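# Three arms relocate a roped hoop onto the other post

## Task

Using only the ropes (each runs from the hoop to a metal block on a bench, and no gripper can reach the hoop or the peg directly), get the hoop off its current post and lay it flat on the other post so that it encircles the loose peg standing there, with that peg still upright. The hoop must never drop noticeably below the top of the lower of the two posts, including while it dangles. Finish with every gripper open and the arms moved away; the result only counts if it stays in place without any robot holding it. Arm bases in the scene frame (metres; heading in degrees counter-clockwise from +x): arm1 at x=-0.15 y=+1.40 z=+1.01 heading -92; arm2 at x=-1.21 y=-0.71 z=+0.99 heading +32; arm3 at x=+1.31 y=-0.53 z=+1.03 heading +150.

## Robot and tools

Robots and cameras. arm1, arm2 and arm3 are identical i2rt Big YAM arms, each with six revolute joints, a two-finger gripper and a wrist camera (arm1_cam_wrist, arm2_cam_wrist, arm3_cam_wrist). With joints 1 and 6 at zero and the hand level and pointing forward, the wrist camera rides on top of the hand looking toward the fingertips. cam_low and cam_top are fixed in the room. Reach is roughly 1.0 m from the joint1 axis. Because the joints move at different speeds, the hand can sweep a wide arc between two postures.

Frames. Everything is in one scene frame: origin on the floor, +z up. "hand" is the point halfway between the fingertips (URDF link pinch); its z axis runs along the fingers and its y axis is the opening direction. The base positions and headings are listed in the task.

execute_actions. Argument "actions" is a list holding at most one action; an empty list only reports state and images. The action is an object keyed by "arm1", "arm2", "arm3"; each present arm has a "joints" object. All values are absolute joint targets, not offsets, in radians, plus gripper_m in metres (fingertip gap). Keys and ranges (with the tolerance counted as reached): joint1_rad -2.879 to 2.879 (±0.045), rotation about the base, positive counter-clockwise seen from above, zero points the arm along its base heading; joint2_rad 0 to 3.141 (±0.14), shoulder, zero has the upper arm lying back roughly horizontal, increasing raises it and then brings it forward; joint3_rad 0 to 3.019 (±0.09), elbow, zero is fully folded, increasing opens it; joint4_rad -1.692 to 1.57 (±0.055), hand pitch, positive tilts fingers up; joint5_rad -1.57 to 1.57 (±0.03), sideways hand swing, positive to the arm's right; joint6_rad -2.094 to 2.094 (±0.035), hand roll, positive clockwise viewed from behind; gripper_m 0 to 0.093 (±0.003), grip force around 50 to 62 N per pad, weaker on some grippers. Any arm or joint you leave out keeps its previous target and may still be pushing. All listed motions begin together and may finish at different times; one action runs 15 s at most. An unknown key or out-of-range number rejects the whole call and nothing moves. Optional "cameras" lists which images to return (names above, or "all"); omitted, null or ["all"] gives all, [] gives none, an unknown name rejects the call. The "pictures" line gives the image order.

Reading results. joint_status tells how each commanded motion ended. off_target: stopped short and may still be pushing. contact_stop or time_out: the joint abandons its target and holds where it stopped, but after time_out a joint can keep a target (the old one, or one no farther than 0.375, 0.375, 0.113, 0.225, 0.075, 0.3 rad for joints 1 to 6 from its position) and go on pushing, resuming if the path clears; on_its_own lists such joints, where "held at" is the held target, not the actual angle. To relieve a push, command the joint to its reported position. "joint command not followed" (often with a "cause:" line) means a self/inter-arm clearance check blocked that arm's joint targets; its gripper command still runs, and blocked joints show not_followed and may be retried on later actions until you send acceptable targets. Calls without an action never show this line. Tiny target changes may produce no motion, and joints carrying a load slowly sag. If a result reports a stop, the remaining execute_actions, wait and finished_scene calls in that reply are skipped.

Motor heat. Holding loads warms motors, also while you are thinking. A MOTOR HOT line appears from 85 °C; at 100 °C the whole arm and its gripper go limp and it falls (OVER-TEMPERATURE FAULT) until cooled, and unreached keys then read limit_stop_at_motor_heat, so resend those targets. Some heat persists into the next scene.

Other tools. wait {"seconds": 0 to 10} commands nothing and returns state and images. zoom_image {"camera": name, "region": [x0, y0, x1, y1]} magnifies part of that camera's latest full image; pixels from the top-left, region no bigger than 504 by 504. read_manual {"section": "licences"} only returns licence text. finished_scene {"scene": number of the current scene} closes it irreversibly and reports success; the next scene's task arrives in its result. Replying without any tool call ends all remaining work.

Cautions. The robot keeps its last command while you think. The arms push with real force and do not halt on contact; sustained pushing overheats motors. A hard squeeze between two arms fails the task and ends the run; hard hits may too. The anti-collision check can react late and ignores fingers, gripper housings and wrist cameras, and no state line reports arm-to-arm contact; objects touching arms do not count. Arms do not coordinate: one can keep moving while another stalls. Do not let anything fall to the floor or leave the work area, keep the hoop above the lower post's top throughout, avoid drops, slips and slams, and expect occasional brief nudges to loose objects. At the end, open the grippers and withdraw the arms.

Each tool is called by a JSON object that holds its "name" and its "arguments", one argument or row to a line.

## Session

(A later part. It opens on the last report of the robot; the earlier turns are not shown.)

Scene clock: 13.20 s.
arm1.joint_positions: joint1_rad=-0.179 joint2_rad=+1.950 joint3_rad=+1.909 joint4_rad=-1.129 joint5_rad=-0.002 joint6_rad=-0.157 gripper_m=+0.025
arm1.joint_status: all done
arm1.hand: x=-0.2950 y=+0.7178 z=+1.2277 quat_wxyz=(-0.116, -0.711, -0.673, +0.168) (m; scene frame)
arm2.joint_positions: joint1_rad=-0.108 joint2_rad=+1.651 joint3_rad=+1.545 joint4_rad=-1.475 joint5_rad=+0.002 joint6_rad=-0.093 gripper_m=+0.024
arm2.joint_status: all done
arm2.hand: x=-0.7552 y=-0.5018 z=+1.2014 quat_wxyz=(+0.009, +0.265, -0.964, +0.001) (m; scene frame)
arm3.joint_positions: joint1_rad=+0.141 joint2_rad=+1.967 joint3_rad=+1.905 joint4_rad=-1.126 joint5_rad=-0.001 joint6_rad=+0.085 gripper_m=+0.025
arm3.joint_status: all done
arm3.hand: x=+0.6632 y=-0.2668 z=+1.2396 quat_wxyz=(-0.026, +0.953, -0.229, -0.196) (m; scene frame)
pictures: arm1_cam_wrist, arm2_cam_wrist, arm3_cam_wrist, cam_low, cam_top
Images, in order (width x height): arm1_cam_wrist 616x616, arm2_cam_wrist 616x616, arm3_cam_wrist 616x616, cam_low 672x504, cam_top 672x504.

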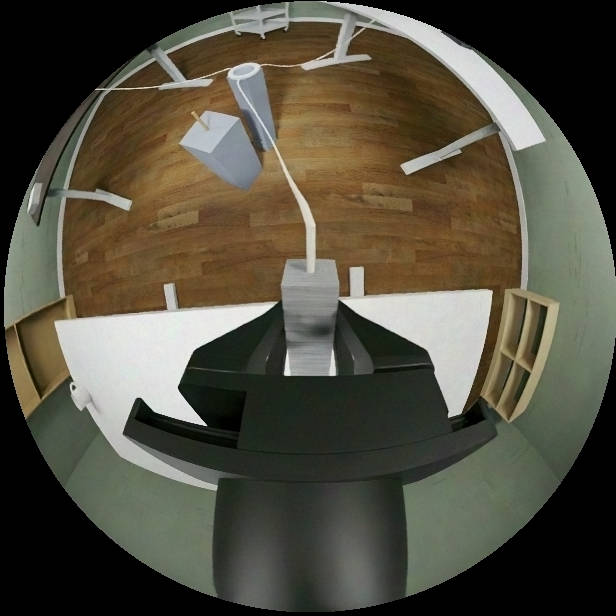

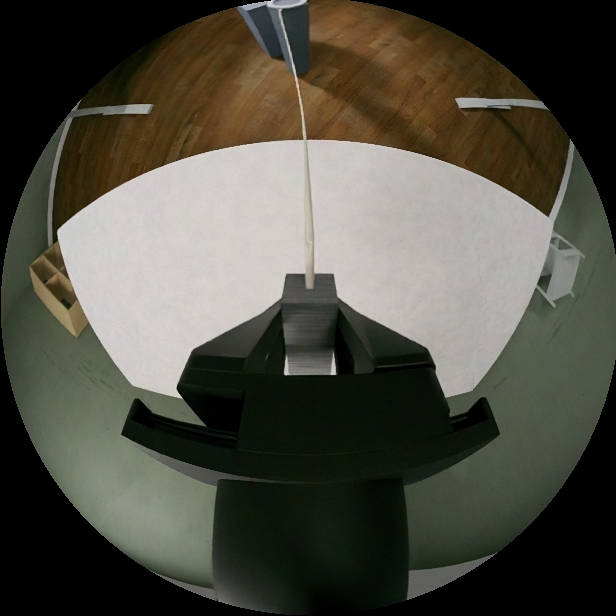

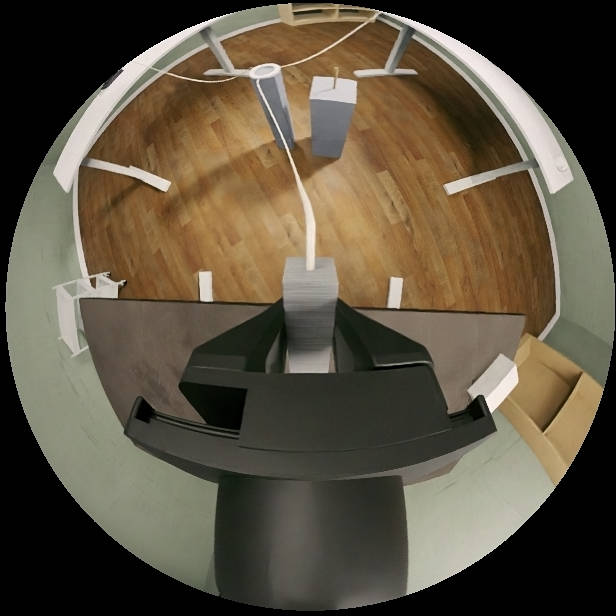

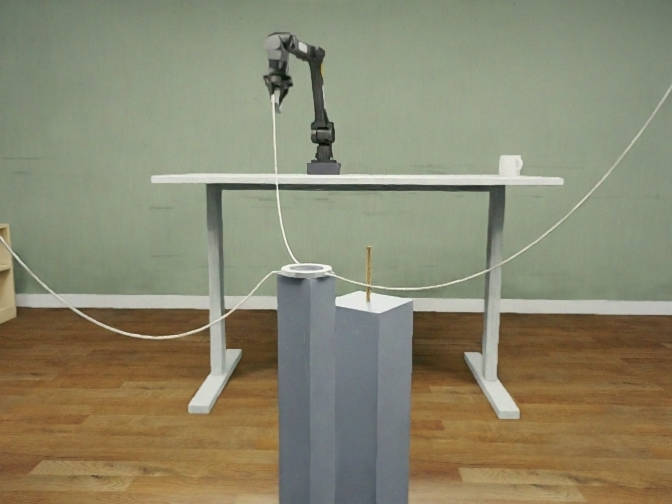

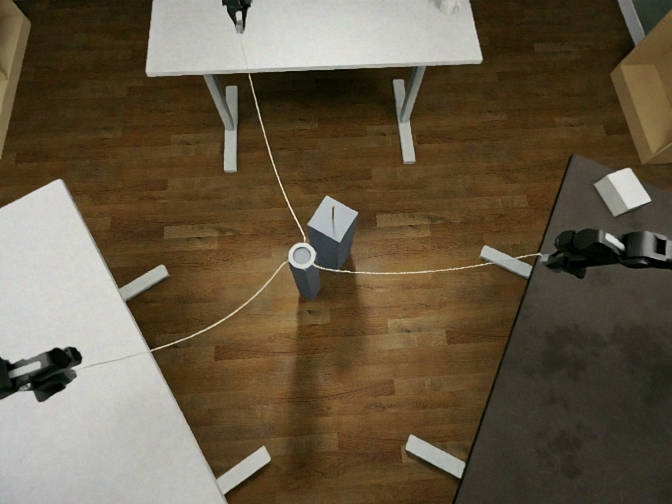

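{"name": "execute_actions", "arguments": {
  "actions": [
    {"arm1":{"joints":{"joint1_rad":0,"joint2_rad":1.865,"joint3_rad":1.93,"joint4_rad":-1.25}},"arm2":{"joints":{"joint1_rad":-0.32,"joint2_rad":1.19,"joint3_rad":1.22,"joint4_rad":-1.21}},"arm3":{"joints":{"joint1_rad":0.445,"joint2_rad":1.77,"joint3_rad":1.75,"joint4_rad":-1.16}}}
  ]
}}

Scene clock: 15.60 s.
arm1.joint_positions: joint1_rad=-0.004 joint2_rad=+1.881 joint3_rad=+1.909 joint4_rad=-1.242 joint5_rad=-0.002 joint6_rad=-0.158 gripper_m=+0.025
arm1.joint_status: all done
arm1.hand: x=-0.1719 y=+0.7355 z=+1.2627 quat_wxyz=(-0.116, -0.652, -0.736, +0.141) (m; scene frame)
arm2.joint_positions: joint1_rad=-0.323 joint2_rad=+1.195 joint3_rad=+1.206 joint4_rad=-1.225 joint5_rad=+0.002 joint6_rad=-0.093 gripper_m=+0.024
arm2.joint_status: all done
arm2.hand: x=-0.8007 y=-0.6215 z=+1.2670 quat_wxyz=(-0.173, +0.157, -0.972, -0.012) (m; scene frame)
arm3.joint_positions: joint1_rad=+0.437 joint2_rad=+1.778 joint3_rad=+1.748 joint4_rad=-1.150 joint5_rad=+0.000 joint6_rad=+0.085 gripper_m=+0.025
arm3.joint_status: all done
arm3.hand: x=+0.6772 y=-0.4737 z=+1.2860 quat_wxyz=(+0.001, +0.976, -0.086, -0.202) (m; scene frame)
pictures: arm1_cam_wrist, arm2_cam_wrist, arm3_cam_wrist, cam_low, cam_top
Images, in order (width x height): arm1_cam_wrist 616x616, arm2_cam_wrist 616x616, arm3_cam_wrist 616x616, cam_low 672x504, cam_top 672x504.

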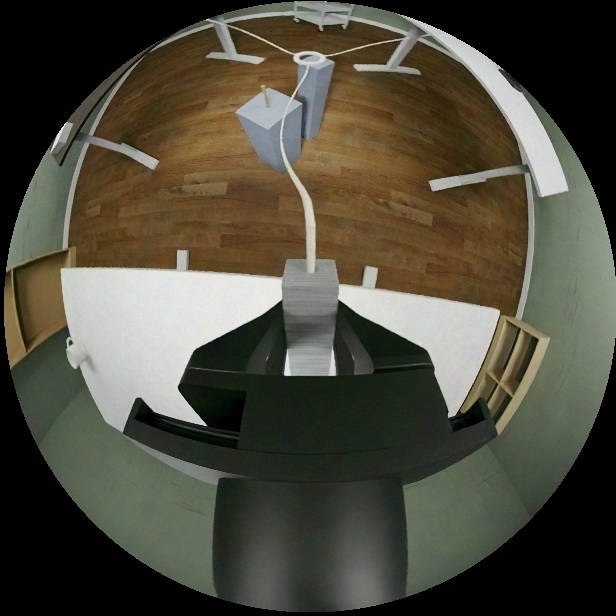

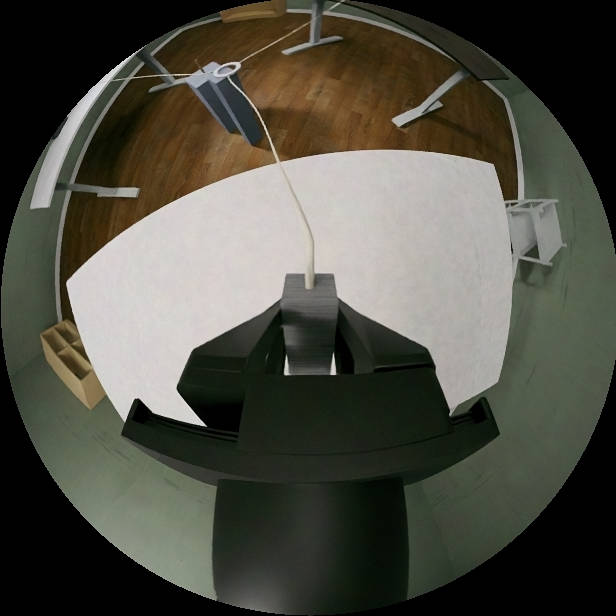

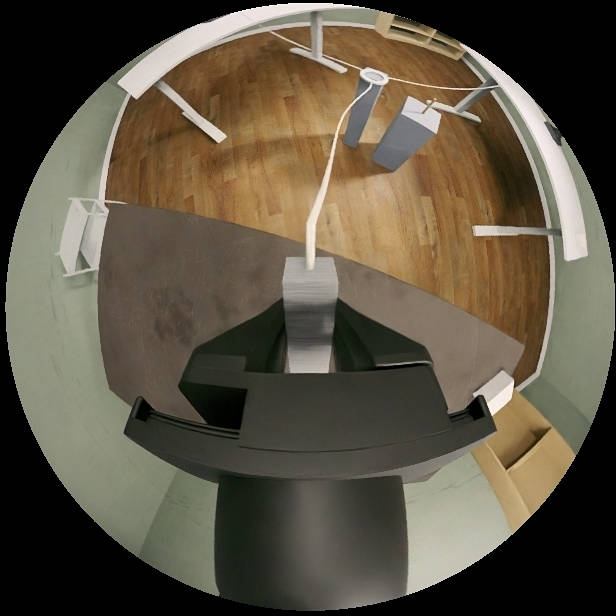

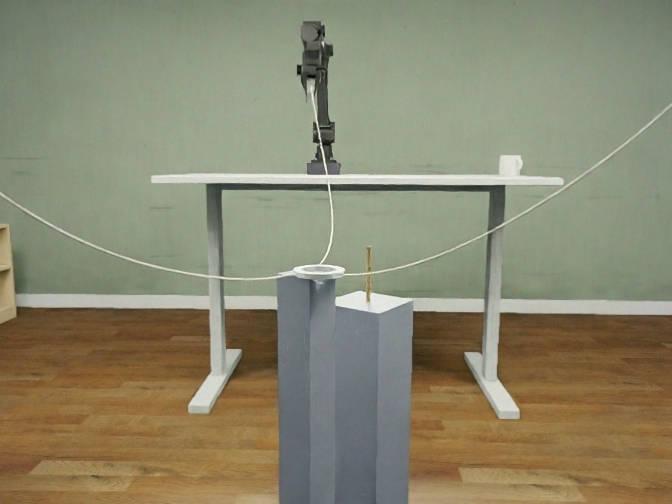

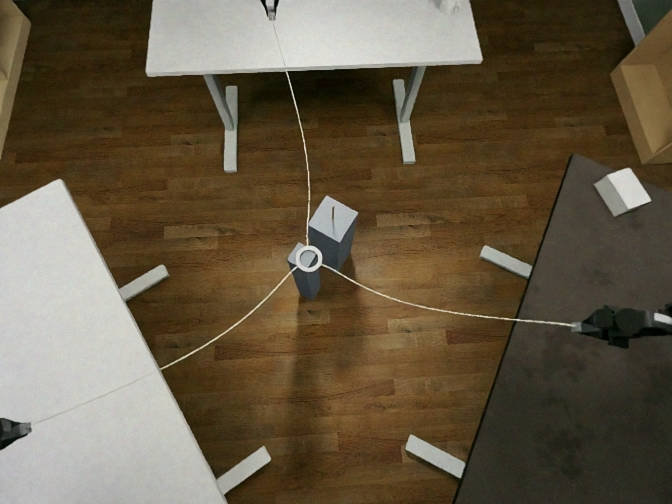

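{"name": "execute_actions", "arguments": {
  "actions": [
    {"arm1":{"joints":{"joint1_rad":-0.04,"joint2_rad":1.735,"joint3_rad":2.05,"joint4_rad":-1.49}},"arm2":{"joints":{"joint2_rad":1.15,"joint3_rad":1.49,"joint4_rad":-1.506}},"arm3":{"joints":{"joint2_rad":1.81,"joint3_rad":2.06,"joint4_rad":-1.434}}}
  ]
}}

Scene clock: 17.83 s.
arm1.joint_positions: joint1_rad=-0.040 joint2_rad=+1.731 joint3_rad=+2.011 joint4_rad=-1.481 joint5_rad=-0.002 joint6_rad=-0.158 gripper_m=+0.025
arm1.joint_status: all done
arm1.hand: x=-0.1910 y=+0.8023 z=+1.3812 quat_wxyz=(-0.118, -0.664, -0.723, +0.148) (m; scene frame)
arm2.joint_positions: joint1_rad=-0.323 joint2_rad=+1.155 joint3_rad=+1.441 joint4_rad=-1.501 joint5_rad=+0.001 joint6_rad=-0.094 gripper_m=+0.024
arm2.joint_status: all done
arm2.hand: x=-0.8300 y=-0.6282 z=+1.3670 quat_wxyz=(-0.172, +0.158, -0.972, -0.012) (m; scene frame)
arm3.joint_positions: joint1_rad=+0.437 joint2_rad=+1.822 joint3_rad=+2.006 joint4_rad=-1.421 joint5_rad=+0.001 joint6_rad=+0.086 gripper_m=+0.025
arm3.joint_status: all done
arm3.hand: x=+0.6820 y=-0.4743 z=+1.3555 quat_wxyz=(+0.001, +0.981, -0.086, -0.174) (m; scene frame)
pictures: arm1_cam_wrist, arm2_cam_wrist, arm3_cam_wrist, cam_low, cam_top
Images, in order (width x height): arm1_cam_wrist 616x616, arm2_cam_wrist 616x616, arm3_cam_wrist 616x616, cam_low 672x504, cam_top 672x504.

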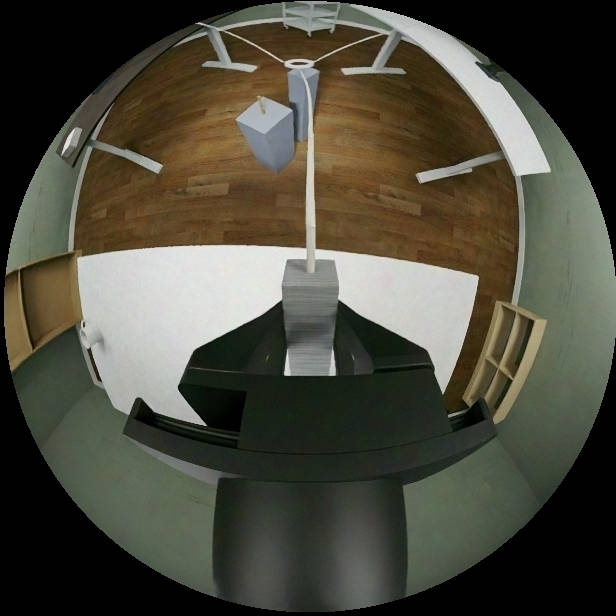

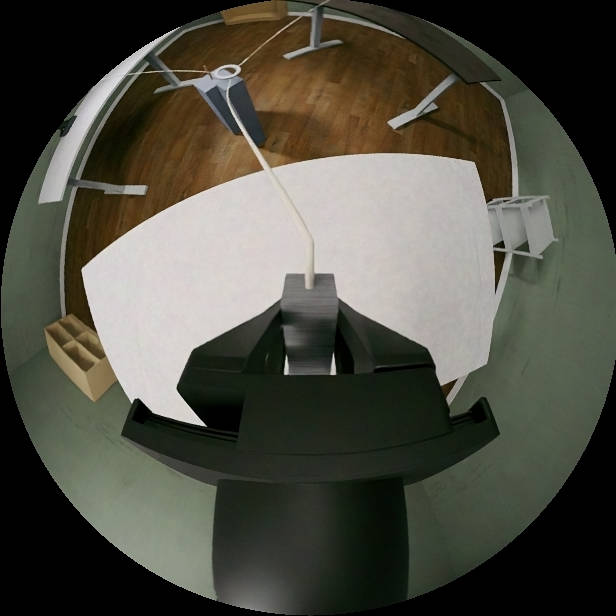

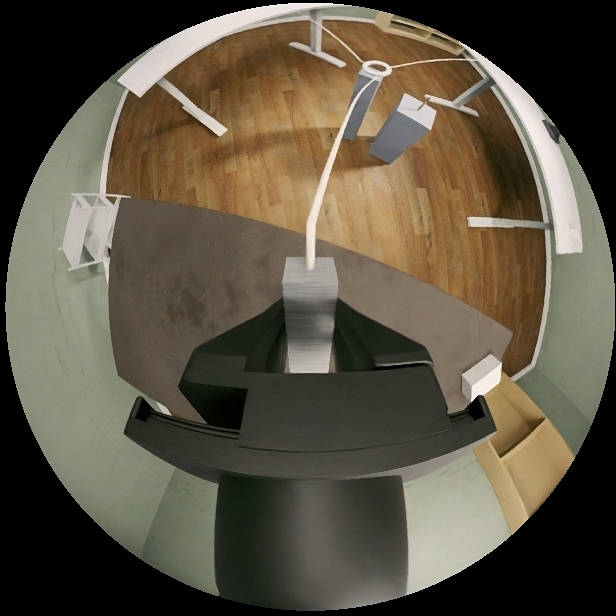

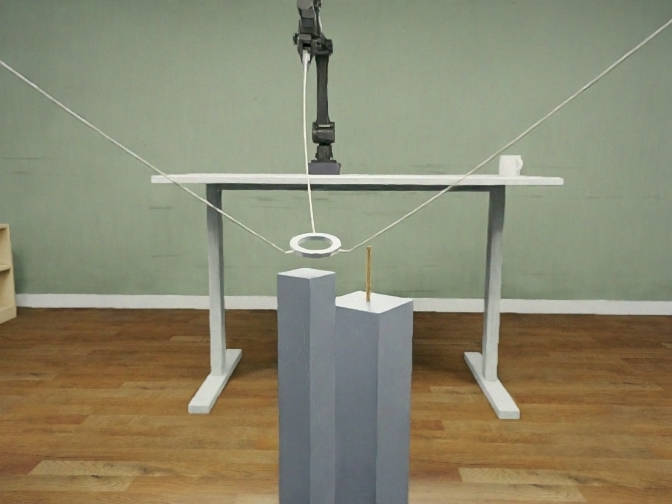

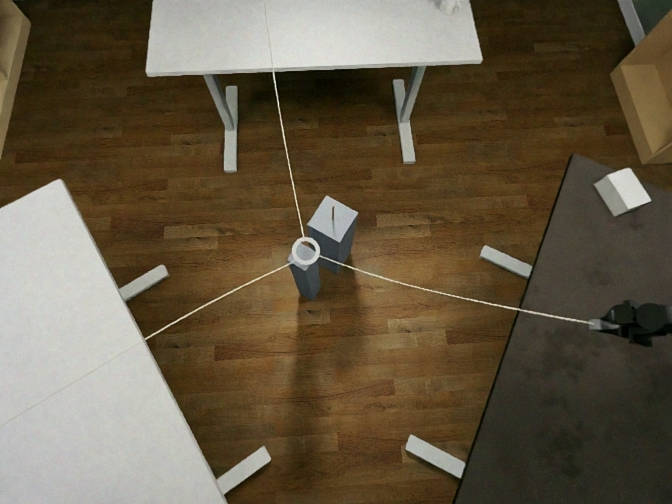

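{"name": "execute_actions", "arguments": {
  "actions": [
    {"arm1":{"joints":{"joint1_rad":0.245,"joint2_rad":1.36,"joint3_rad":1.48,"joint4_rad":-1.29}},"arm2":{"joints":{"joint1_rad":0.094,"joint2_rad":1.17,"joint3_rad":1.525,"joint4_rad":-1.506}},"arm3":{"joints":{"joint2_rad":1.635,"joint3_rad":1.765,"joint4_rad":-1.295}}}
  ],
  "cameras": ["cam_low","cam_top"]
}}

Scene clock: 20.50 s.
arm1.joint_positions: joint1_rad=+0.245 joint2_rad=+1.369 joint3_rad=+1.464 joint4_rad=-1.304 joint5_rad=-0.001 joint6_rad=-0.158 gripper_m=+0.025
arm1.joint_status: all done
arm1.hand: x=-0.0461 y=+0.9363 z=+1.3313 quat_wxyz=(-0.133, -0.555, -0.811, +0.128) (m; scene frame)
arm2.joint_positions: joint1_rad=+0.097 joint2_rad=+1.179 joint3_rad=+1.456 joint4_rad=-1.502 joint5_rad=+0.000 joint6_rad=-0.094 gripper_m=+0.024
arm2.joint_status: all done
arm2.hand: x=-0.8916 y=-0.4787 z=+1.3656 quat_wxyz=(-0.161, +0.357, -0.919, -0.048) (m; scene frame)
arm3.joint_positions: joint1_rad=+0.437 joint2_rad=+1.641 joint3_rad=+1.761 joint4_rad=-1.315 joint5_rad=+0.001 joint6_rad=+0.086 gripper_m=+0.025
arm3.joint_status: all done
arm3.hand: x=+0.7341 y=-0.4790 z=+1.3574 quat_wxyz=(+0.001, +0.977, -0.086, -0.195) (m; scene frame)
pictures: cam_low, cam_top
Images, in order (width x height): cam_low 672x504, cam_top 672x504.

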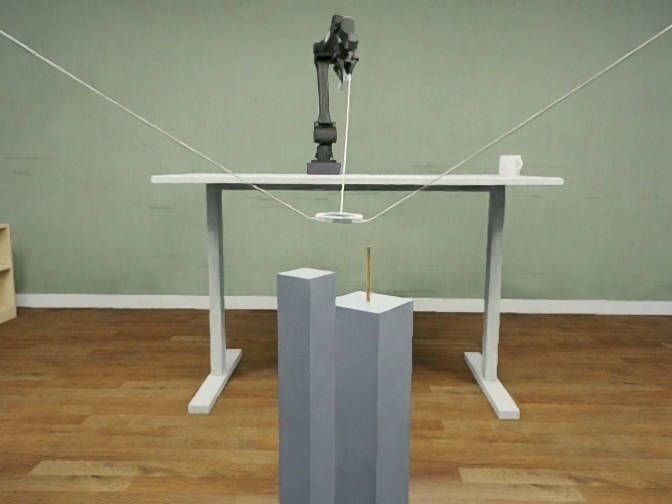

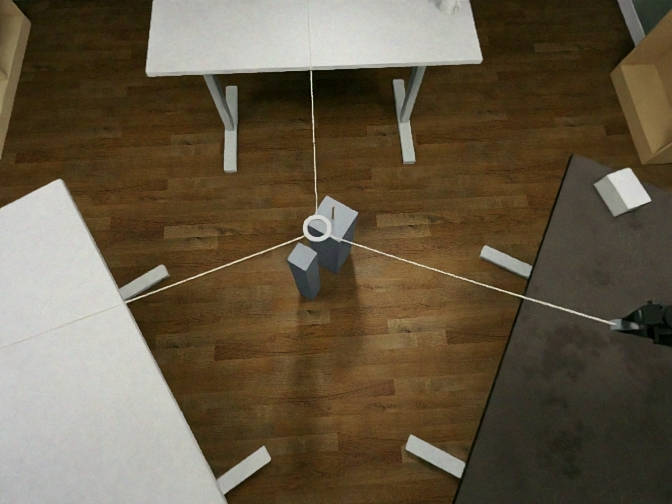

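{"name": "execute_actions", "arguments": {
  "actions": [
    {"arm1":{"joints":{"joint1_rad":0.47,"joint2_rad":1.04,"joint3_rad":1.135,"joint4_rad":-1.26}},"arm2":{"joints":{"joint1_rad":0.25,"joint2_rad":1.475,"joint3_rad":1.71,"joint4_rad":-1.36}},"arm3":{"joints":{"joint1_rad":0.172,"joint2_rad":1.572,"joint3_rad":1.62,"joint4_rad":-1.215}}}
  ],
  "cameras": []
}}

{"name": "wait", "arguments": {
  "seconds": 2
}}

{"name": "zoom_image", "arguments": {
  "camera": "cam_top",
  "region": [270,150,400,280]
}}

Scene clock: 23.10 s.
arm1.joint_positions: joint1_rad=+0.477 joint2_rad=+1.037 joint3_rad=+1.125 joint4_rad=-1.264 joint5_rad=+0.000 joint6_rad=-0.158 gripper_m=+0.025
arm1.joint_status: all done
arm1.hand: x=+0.0087 y=+1.0771 z=+1.3061 quat_wxyz=(-0.158, -0.456, -0.867, +0.123) (m; scene frame)
arm2.joint_positions: joint1_rad=+0.255 joint2_rad=+1.500 joint3_rad=+1.664 joint4_rad=-1.366 joint5_rad=+0.001 joint6_rad=-0.094 gripper_m=+0.024
arm2.joint_status: all done
arm2.hand: x=-0.8376 y=-0.3335 z=+1.3318 quat_wxyz=(-0.168, +0.427, -0.886, -0.065) (m; scene frame)
arm3.joint_positions: joint1_rad=+0.173 joint2_rad=+1.599 joint3_rad=+1.614 joint4_rad=-1.233 joint5_rad=+0.001 joint6_rad=+0.087 gripper_m=+0.025
arm3.joint_status: all done
arm3.hand: x=+0.7847 y=-0.3344 z=+1.3179 quat_wxyz=(-0.022, +0.959, -0.215, -0.182) (m; scene frame)
pictures: none
No camera images: the call's "cameras" was empty. Leave "cameras" out to get every camera's image.

Scene clock: 25.10 s.
arm1.joint_positions: joint1_rad=+0.477 joint2_rad=+1.037 joint3_rad=+1.125 joint4_rad=-1.264 joint5_rad=+0.000 joint6_rad=-0.158 gripper_m=+0.025
arm1.joint_status: all done
arm1.hand: x=+0.0087 y=+1.0771 z=+1.3061 quat_wxyz=(-0.158, -0.456, -0.867, +0.123) (m; scene frame)
arm2.joint_positions: joint1_rad=+0.255 joint2_rad=+1.500 joint3_rad=+1.664 joint4_rad=-1.366 joint5_rad=+0.001 joint6_rad=-0.094 gripper_m=+0.024
arm2.joint_status: all done
arm2.hand: x=-0.8376 y=-0.3335 z=+1.3318 quat_wxyz=(-0.168, +0.427, -0.886, -0.065) (m; scene frame)
arm3.joint_positions: joint1_rad=+0.173 joint2_rad=+1.599 joint3_rad=+1.614 joint4_rad=-1.233 joint5_rad=+0.001 joint6_rad=+0.087 gripper_m=+0.025
arm3.joint_status: all done
arm3.hand: x=+0.7847 y=-0.3344 z=+1.3179 quat_wxyz=(-0.022, +0.959, -0.215, -0.182) (m; scene frame)
wait: 2.00 s; at rest by 0.27 s
pictures: arm1_cam_wrist, arm2_cam_wrist, arm3_cam_wrist, cam_low, cam_top
Images, in order (width x height): arm1_cam_wrist 616x616, arm2_cam_wrist 616x616, arm3_cam_wrist 616x616, cam_low 672x504, cam_top 672x504.

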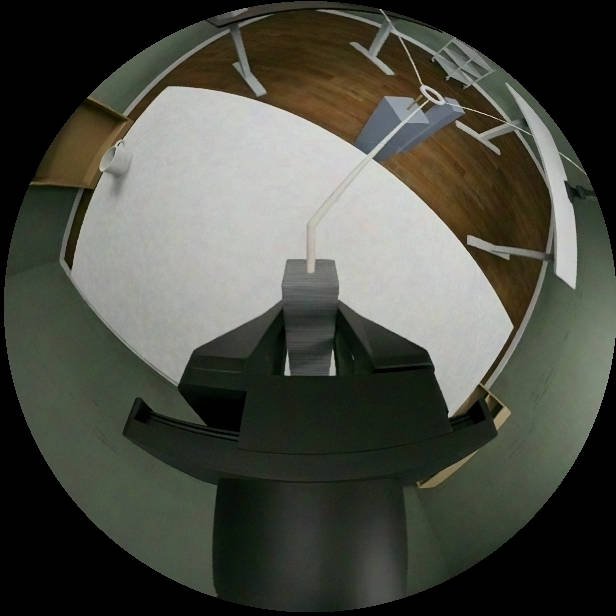

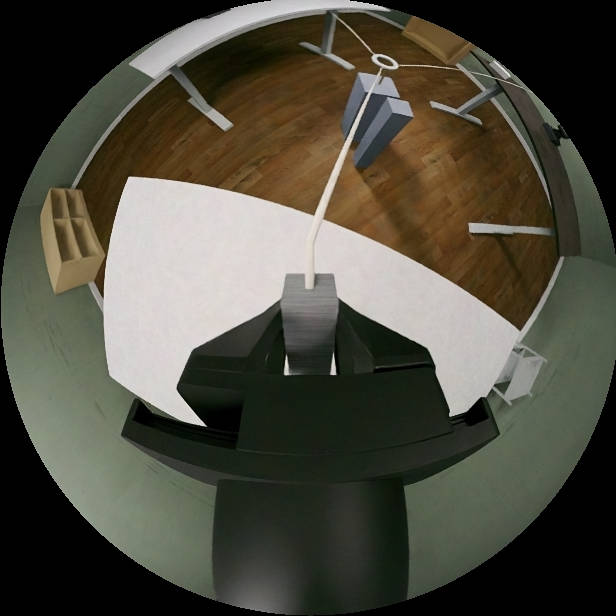

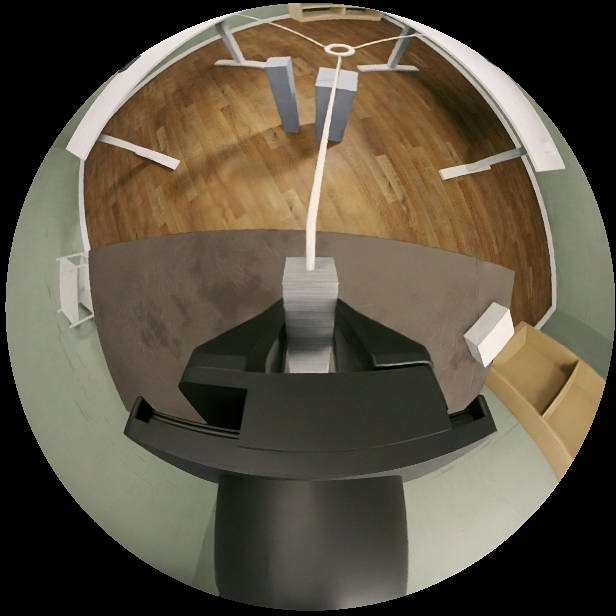

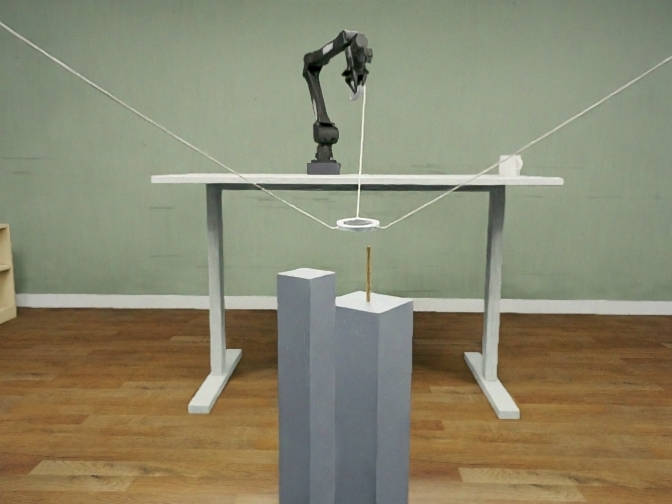

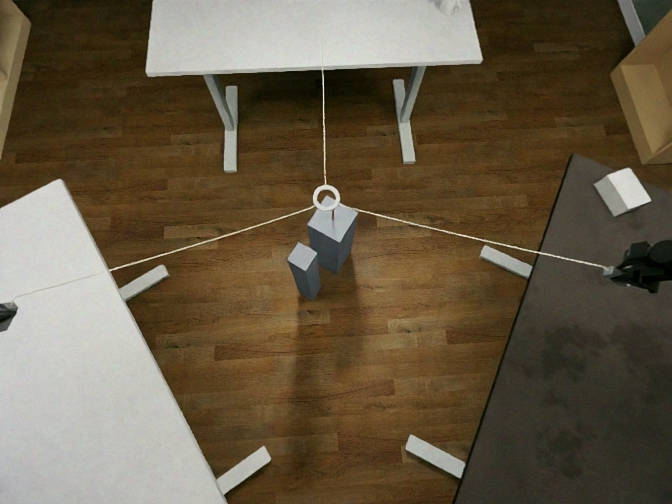

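Region (270, 150, 400, 280) of cam_top's 672x504 image, scaled by 3.877, with more detail than that image has.

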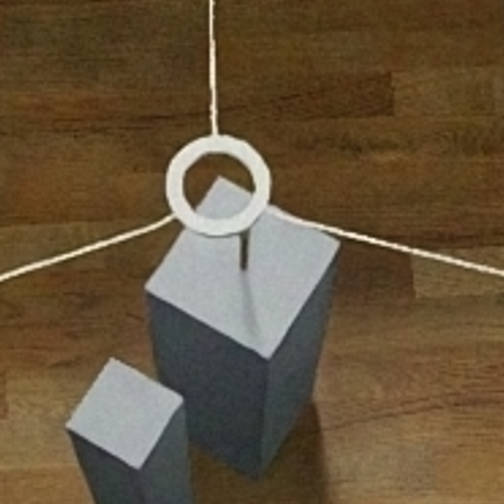

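{"name": "execute_actions", "arguments": {
  "actions": [
    {"arm1":{"joints":{"joint4_rad":-1.0}},"arm2":{"joints":{"joint4_rad":-1.05}},"arm3":{"joints":{"joint4_rad":-1.31}}}
  ],
  "cameras": ["cam_low","cam_top"]
}}

{"name": "zoom_image", "arguments": {
  "camera": "cam_top",
  "region": [270,150,400,280]
}}

Scene clock: 27.90 s.
arm1.joint_positions: joint1_rad=+0.477 joint2_rad=+1.037 joint3_rad=+1.125 joint4_rad=-1.021 joint5_rad=+0.000 joint6_rad=-0.158 gripper_m=+0.025
arm1.joint_status: all done
arm1.hand: x=+0.0310 y=+1.0306 z=+1.3359 quat_wxyz=(-0.252, -0.441, -0.839, +0.193) (m; scene frame)
arm2.joint_positions: joint1_rad=+0.255 joint2_rad=+1.500 joint3_rad=+1.664 joint4_rad=-1.069 joint5_rad=+0.001 joint6_rad=-0.094 gripper_m=+0.024
arm2.joint_status: all done
arm2.hand: x=-0.7935 y=-0.2878 z=+1.3674 quat_wxyz=(-0.303, +0.411, -0.852, -0.115) (m; scene frame)
arm3.joint_positions: joint1_rad=+0.173 joint2_rad=+1.599 joint3_rad=+1.614 joint4_rad=-1.295 joint5_rad=+0.001 joint6_rad=+0.087 gripper_m=+0.025
arm3.joint_status: all done
arm3.hand: x=+0.7982 y=-0.3395 z=+1.3129 quat_wxyz=(-0.018, +0.964, -0.216, -0.151) (m; scene frame)
pictures: cam_low, cam_top
Images, in order (width x height): cam_low 672x504, cam_top 672x504.

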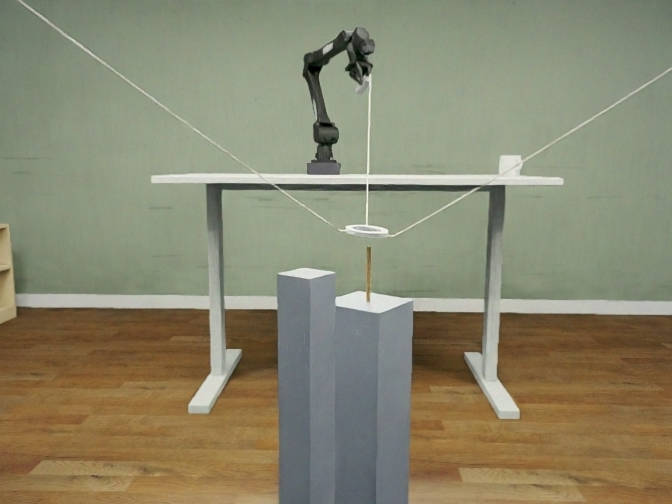

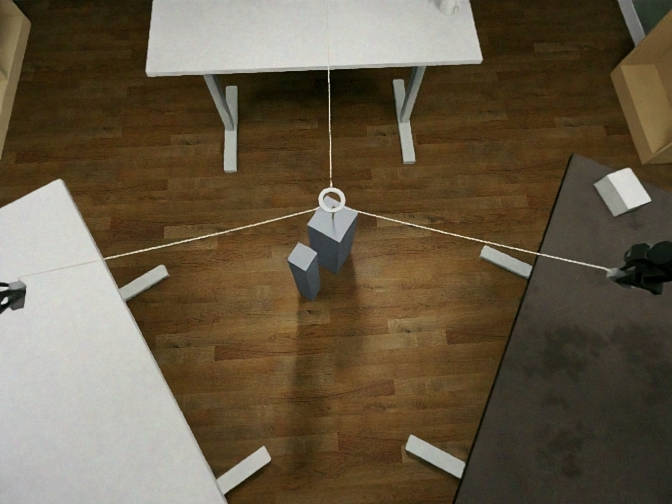

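Region (270, 150, 400, 280) of cam_top's 672x504 image, scaled by 3.877, with more detail than that image has.

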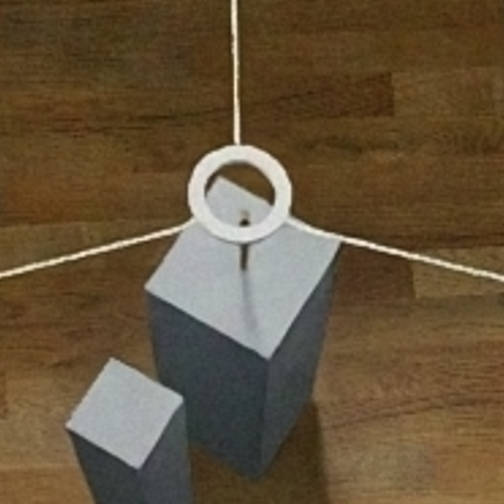

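{"name": "execute_actions", "arguments": {
  "actions": [
    {"arm1":{"joints":{"joint2_rad":1.165}},"arm2":{"joints":{"joint2_rad":1.572}},"arm3":{"joints":{"joint2_rad":1.675}}}
  ],
  "cameras": ["cam_low","cam_top"]
}}

{"name": "zoom_image", "arguments": {
  "camera": "cam_top",
  "region": [270,150,400,280]
}}

Scene clock: 31.23 s.
arm1.joint_positions: joint1_rad=+0.477 joint2_rad=+1.185 joint3_rad=+1.115 joint4_rad=-1.016 joint5_rad=+0.000 joint6_rad=-0.158 gripper_m=+0.025
arm1.joint_status: all done
arm1.hand: x=+0.0408 y=+1.0088 z=+1.2717 quat_wxyz=(-0.194, -0.451, -0.858, +0.149) (m; scene frame)
arm2.joint_positions: joint1_rad=+0.255 joint2_rad=+1.607 joint3_rad=+1.664 joint4_rad=-1.066 joint5_rad=+0.001 joint6_rad=-0.094 gripper_m=+0.024
arm2.joint_status: all done
arm2.hand: x=-0.7772 y=-0.2702 z=+1.3051 quat_wxyz=(-0.256, +0.418, -0.866, -0.098) (m; scene frame)
arm3.joint_positions: joint1_rad=+0.173 joint2_rad=+1.698 joint3_rad=+1.611 joint4_rad=-1.295 joint5_rad=+0.001 joint6_rad=+0.087 gripper_m=+0.025
arm3.joint_status: all done
arm3.hand: x=+0.7868 y=-0.3357 z=+1.2588 quat_wxyz=(-0.011, +0.971, -0.218, -0.102) (m; scene frame)
pictures: cam_low, cam_top
Images, in order (width x height): cam_low 672x504, cam_top 672x504.

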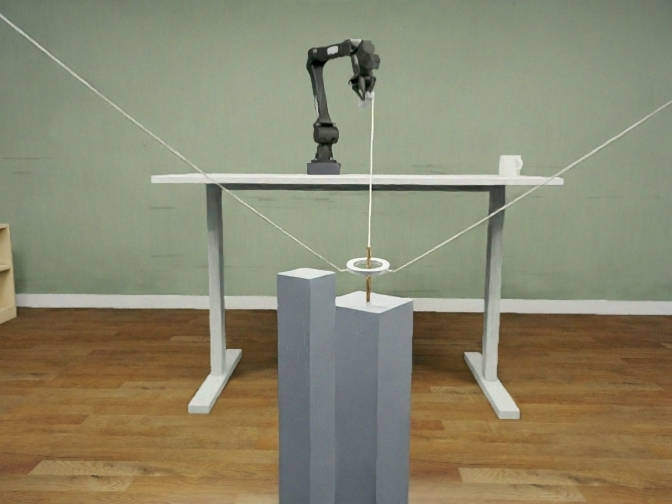

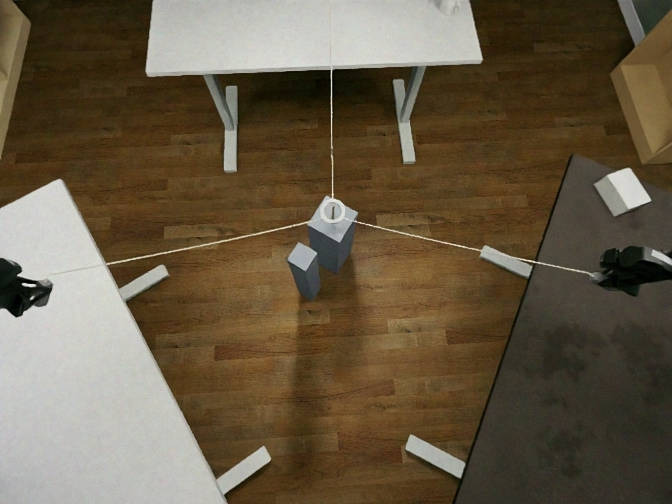

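Region (270, 150, 400, 280) of cam_top's 672x504 image, scaled by 3.877, with more detail than that image has.

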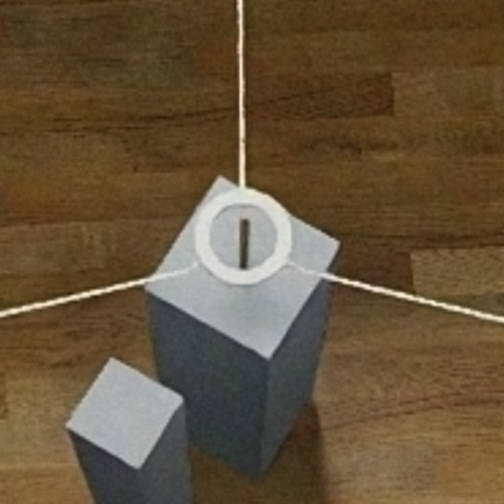

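{"name": "execute_actions", "arguments": {
  "actions": [
    {"arm1":{"joints":{"joint2_rad":1.30}},"arm2":{"joints":{"joint2_rad":1.68}},"arm3":{"joints":{"joint2_rad":1.785}}}
  ],
  "cameras": ["cam_low","cam_top"]
}}

{"name": "zoom_image", "arguments": {
  "camera": "cam_top",
  "region": [270,150,400,280]
}}

Scene clock: 32.60 s.
arm1.joint_positions: joint1_rad=+0.477 joint2_rad=+1.318 joint3_rad=+1.115 joint4_rad=-1.014 joint5_rad=+0.000 joint6_rad=-0.158 gripper_m=+0.025
arm1.joint_status: all done
arm1.hand: x=+0.0468 y=+0.9954 z=+1.2156 quat_wxyz=(-0.142, -0.458, -0.870, +0.111) (m; scene frame)
arm2.joint_positions: joint1_rad=+0.255 joint2_rad=+1.716 joint3_rad=+1.664 joint4_rad=-1.064 joint5_rad=+0.001 joint6_rad=-0.094 gripper_m=+0.024
arm2.joint_status: all done
arm2.hand: x=-0.7657 y=-0.2576 z=+1.2399 quat_wxyz=(-0.208, +0.423, -0.878, -0.080) (m; scene frame)
arm3.joint_positions: joint1_rad=+0.173 joint2_rad=+1.810 joint3_rad=+1.611 joint4_rad=-1.295 joint5_rad=+0.001 joint6_rad=+0.087 gripper_m=+0.025
arm3.joint_status: all done
arm3.hand: x=+0.7793 y=-0.3333 z=+1.1977 quat_wxyz=(-0.004, +0.975, -0.218, -0.046) (m; scene frame)
pictures: cam_low, cam_top
Images, in order (width x height): cam_low 672x504, cam_top 672x504.

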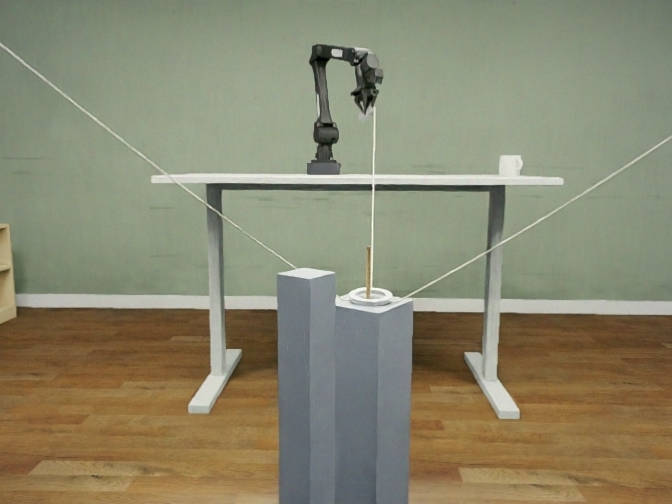

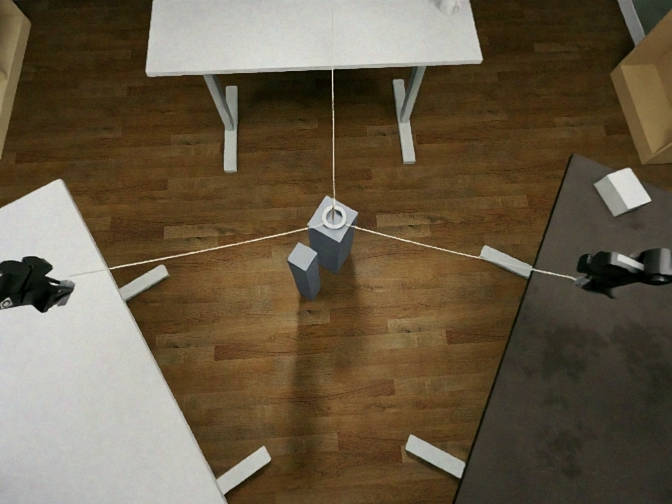

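Region (270, 150, 400, 280) of cam_top's 672x504 image, scaled by 3.877, with more detail than that image has.

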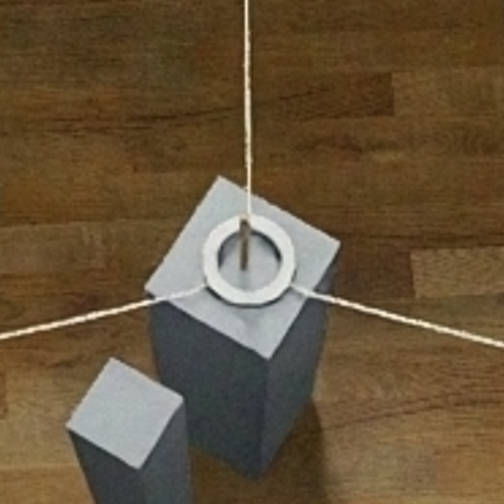

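{"name": "execute_actions", "arguments": {
  "actions": [
    {"arm1":{"joints":{"joint2_rad":1.52}},"arm2":{"joints":{"joint2_rad":1.85}},"arm3":{"joints":{"joint2_rad":1.95,"joint4_rad":-1.2}}}
  ],
  "cameras": []
}}

{"name": "execute_actions", "arguments": {
  "actions": [
    {"arm1":{"joints":{"joint2_rad":2.09,"joint3_rad":1.63,"joint4_rad":-1.05}},"arm2":{"joints":{"joint2_rad":2.04,"joint3_rad":1.55,"joint4_rad":-1.04}},"arm3":{"joints":{"joint2_rad":2.12,"joint3_rad":1.575,"joint4_rad":-1.0}}}
  ],
  "cameras": ["cam_low","cam_top"]
}}

Scene clock: 34.53 s.
arm1.joint_positions: joint1_rad=+0.477 joint2_rad=+1.540 joint3_rad=+1.115 joint4_rad=-1.012 joint5_rad=+0.000 joint6_rad=-0.159 gripper_m=+0.025
arm1.joint_status: all done
arm1.hand: x=+0.0496 y=+0.9882 z=+1.1193 quat_wxyz=(-0.055, -0.465, -0.883, +0.046) (m; scene frame)
arm2.joint_positions: joint1_rad=+0.255 joint2_rad=+1.880 joint3_rad=+1.665 joint4_rad=-1.061 joint5_rad=+0.001 joint6_rad=-0.094 gripper_m=+0.024
arm2.joint_status: all done
arm2.hand: x=-0.7576 y=-0.2482 z=+1.1390 quat_wxyz=(-0.134, +0.430, -0.891, -0.053) (m; scene frame)
arm3.joint_positions: joint1_rad=+0.173 joint2_rad=+1.976 joint3_rad=+1.607 joint4_rad=-1.213 joint5_rad=+0.001 joint6_rad=+0.087 gripper_m=+0.025
arm3.joint_status: all done
arm3.hand: x=+0.7627 y=-0.3278 z=+1.1042 quat_wxyz=(+0.002, +0.976, -0.218, -0.002) (m; scene frame)
pictures: none
No camera images: the call's "cameras" was empty. Leave "cameras" out to get every camera's image.

Scene clock: 36.00 s.
arm1.joint_positions: joint1_rad=+0.477 joint2_rad=+2.105 joint3_rad=+1.582 joint4_rad=-1.048 joint5_rad=+0.000 joint6_rad=-0.159 gripper_m=+0.025
arm1.joint_status: all done
arm1.hand: x=+0.1115 y=+0.8556 z=+0.9959 quat_wxyz=(-0.002, -0.466, -0.885, +0.005) (m; scene frame)
arm2.joint_positions: joint1_rad=+0.254 joint2_rad=+2.060 joint3_rad=+1.528 joint4_rad=-1.041 joint5_rad=+0.002 joint6_rad=-0.095 gripper_m=+0.024
arm2.joint_status: all done
arm2.hand: x=-0.7985 y=-0.2902 z=+0.9789 quat_wxyz=(+0.004, +0.435, -0.900, -0.001) (m; scene frame)
arm3.joint_positions: joint1_rad=+0.173 joint2_rad=+2.147 joint3_rad=+1.560 joint4_rad=-1.014 joint5_rad=+0.001 joint6_rad=+0.087 gripper_m=+0.025
arm3.joint_status: all done
arm3.hand: x=+0.7524 y=-0.3248 z=+0.9902 quat_wxyz=(+0.004, +0.976, -0.218, +0.007) (m; scene frame)
pictures: cam_low, cam_top
Images, in order (width x height): cam_low 672x504, cam_top 672x504.

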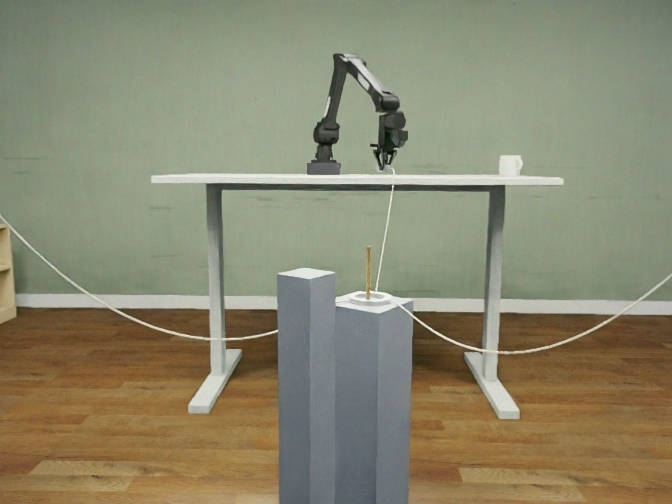

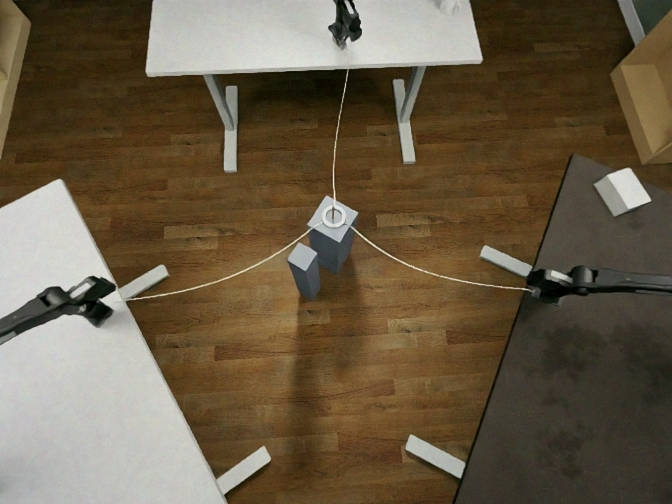

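{"name": "execute_actions", "arguments": {
  "actions": [
    {"arm1":{"joints":{"joint2_rad":2.15}},"arm2":{"joints":{"joint2_rad":2.09}},"arm3":{"joints":{"joint2_rad":2.175}}}
  ],
  "cameras": []
}}

{"name": "execute_actions", "arguments": {
  "actions": [
    {"arm1":{"joints":{"gripper_m":0.07}},"arm2":{"joints":{"gripper_m":0.07}},"arm3":{"joints":{"gripper_m":0.07}}}
  ],
  "cameras": []
}}

{"name": "execute_actions", "arguments": {
  "actions": [
    {"arm1":{"joints":{"joint2_rad":1.7,"joint4_rad":-1.4}},"arm2":{"joints":{"joint2_rad":1.7,"joint4_rad":-1.4}},"arm3":{"joints":{"joint2_rad":1.7,"joint4_rad":-1.4}}}
  ],
  "cameras": ["cam_low","cam_top"]
}}

Scene clock: 38.97 s.
arm1.joint_positions: joint1_rad=+0.477 joint2_rad=+2.140 joint3_rad=+1.586 joint4_rad=-1.048 joint5_rad=+0.000 joint6_rad=-0.159 gripper_m=+0.025
arm1.joint_status: all done
arm1.hand: x=+0.1097 y=+0.8591 z=+0.9762 quat_wxyz=(+0.011, -0.466, -0.885, -0.004) (m; scene frame)
arm2.joint_positions: joint1_rad=+0.254 joint2_rad=+2.097 joint3_rad=+1.528 joint4_rad=-1.041 joint5_rad=+0.002 joint6_rad=-0.095 gripper_m=+0.024
arm2.joint_status: all done
arm2.hand: x=-0.8024 y=-0.2942 z=+0.9583 quat_wxyz=(+0.022, +0.435, -0.900, +0.006) (m; scene frame)
arm3.joint_positions: joint1_rad=+0.173 joint2_rad=+2.172 joint3_rad=+1.560 joint4_rad=-1.013 joint5_rad=+0.001 joint6_rad=+0.087 gripper_m=+0.025
arm3.joint_status: all done
arm3.hand: x=+0.7562 y=-0.3264 z=+0.9759 quat_wxyz=(+0.005, +0.976, -0.218, +0.018) (m; scene frame)
pictures: none
No camera images: the call's "cameras" was empty. Leave "cameras" out to get every camera's image.

Scene clock: 39.60 s.
arm1.joint_positions: joint1_rad=+0.477 joint2_rad=+2.140 joint3_rad=+1.586 joint4_rad=-1.048 joint5_rad=+0.000 joint6_rad=-0.159 gripper_m=+0.070
arm1.joint_status: all done
arm1.hand: x=+0.1097 y=+0.8591 z=+0.9762 quat_wxyz=(+0.011, -0.466, -0.885, -0.004) (m; scene frame)
arm2.joint_positions: joint1_rad=+0.254 joint2_rad=+2.097 joint3_rad=+1.528 joint4_rad=-1.041 joint5_rad=+0.002 joint6_rad=-0.095 gripper_m=+0.070
arm2.joint_status: all done
arm2.hand: x=-0.8024 y=-0.2942 z=+0.9583 quat_wxyz=(+0.022, +0.435, -0.900, +0.006) (m; scene frame)
arm3.joint_positions: joint1_rad=+0.173 joint2_rad=+2.172 joint3_rad=+1.560 joint4_rad=-1.013 joint5_rad=+0.001 joint6_rad=+0.087 gripper_m=+0.070
arm3.joint_status: all done
arm3.hand: x=+0.7562 y=-0.3264 z=+0.9759 quat_wxyz=(+0.005, +0.976, -0.218, +0.018) (m; scene frame)
pictures: none
No camera images: the call's "cameras" was empty. Leave "cameras" out to get every camera's image.

Scene clock: 41.20 s.
arm1.joint_positions: joint1_rad=+0.477 joint2_rad=+1.691 joint3_rad=+1.619 joint4_rad=-1.390 joint5_rad=+0.000 joint6_rad=-0.159 gripper_m=+0.070
arm1.joint_status: all done
arm1.hand: x=+0.0855 y=+0.9141 z=+1.2366 quat_wxyz=(-0.045, -0.465, -0.883, +0.038) (m; scene frame)
arm2.joint_positions: joint1_rad=+0.254 joint2_rad=+1.711 joint3_rad=+1.528 joint4_rad=-1.394 joint5_rad=+0.002 joint6_rad=-0.095 gripper_m=+0.070
arm2.joint_status: all done
arm2.hand: x=-0.8470 y=-0.3425 z=+1.1666 quat_wxyz=(+0.006, +0.435, -0.900, +0.000) (m; scene frame)
arm3.joint_positions: joint1_rad=+0.173 joint2_rad=+1.702 joint3_rad=+1.560 joint4_rad=-1.386 joint5_rad=+0.001 joint6_rad=+0.087 gripper_m=+0.070
arm3.joint_status: all done
arm3.hand: x=+0.8207 y=-0.3484 z=+1.2325 quat_wxyz=(-0.001, +0.975, -0.218, -0.029) (m; scene frame)
pictures: cam_low, cam_top
Images, in order (width x height): cam_low 672x504, cam_top 672x504.

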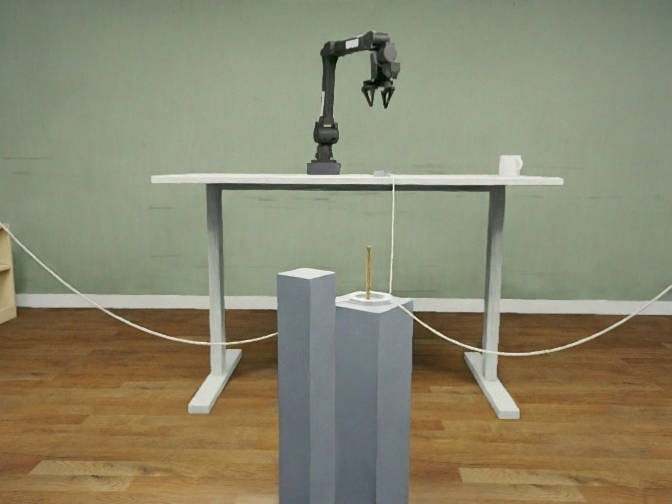

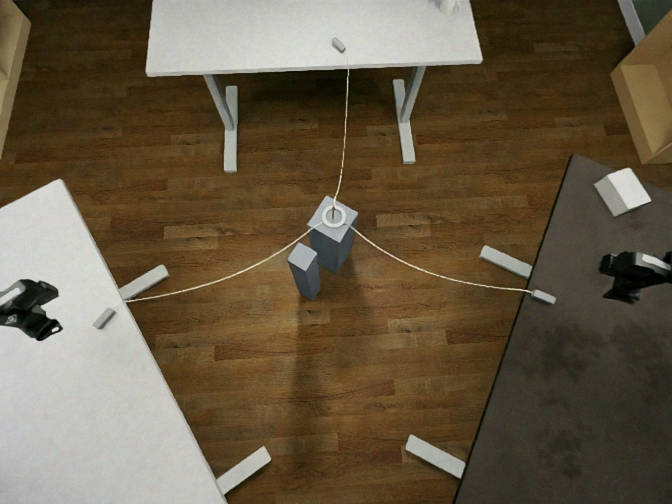

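{"name": "finished_scene", "arguments": {
  "scene": 1
}}

The scene is finished: the task was done.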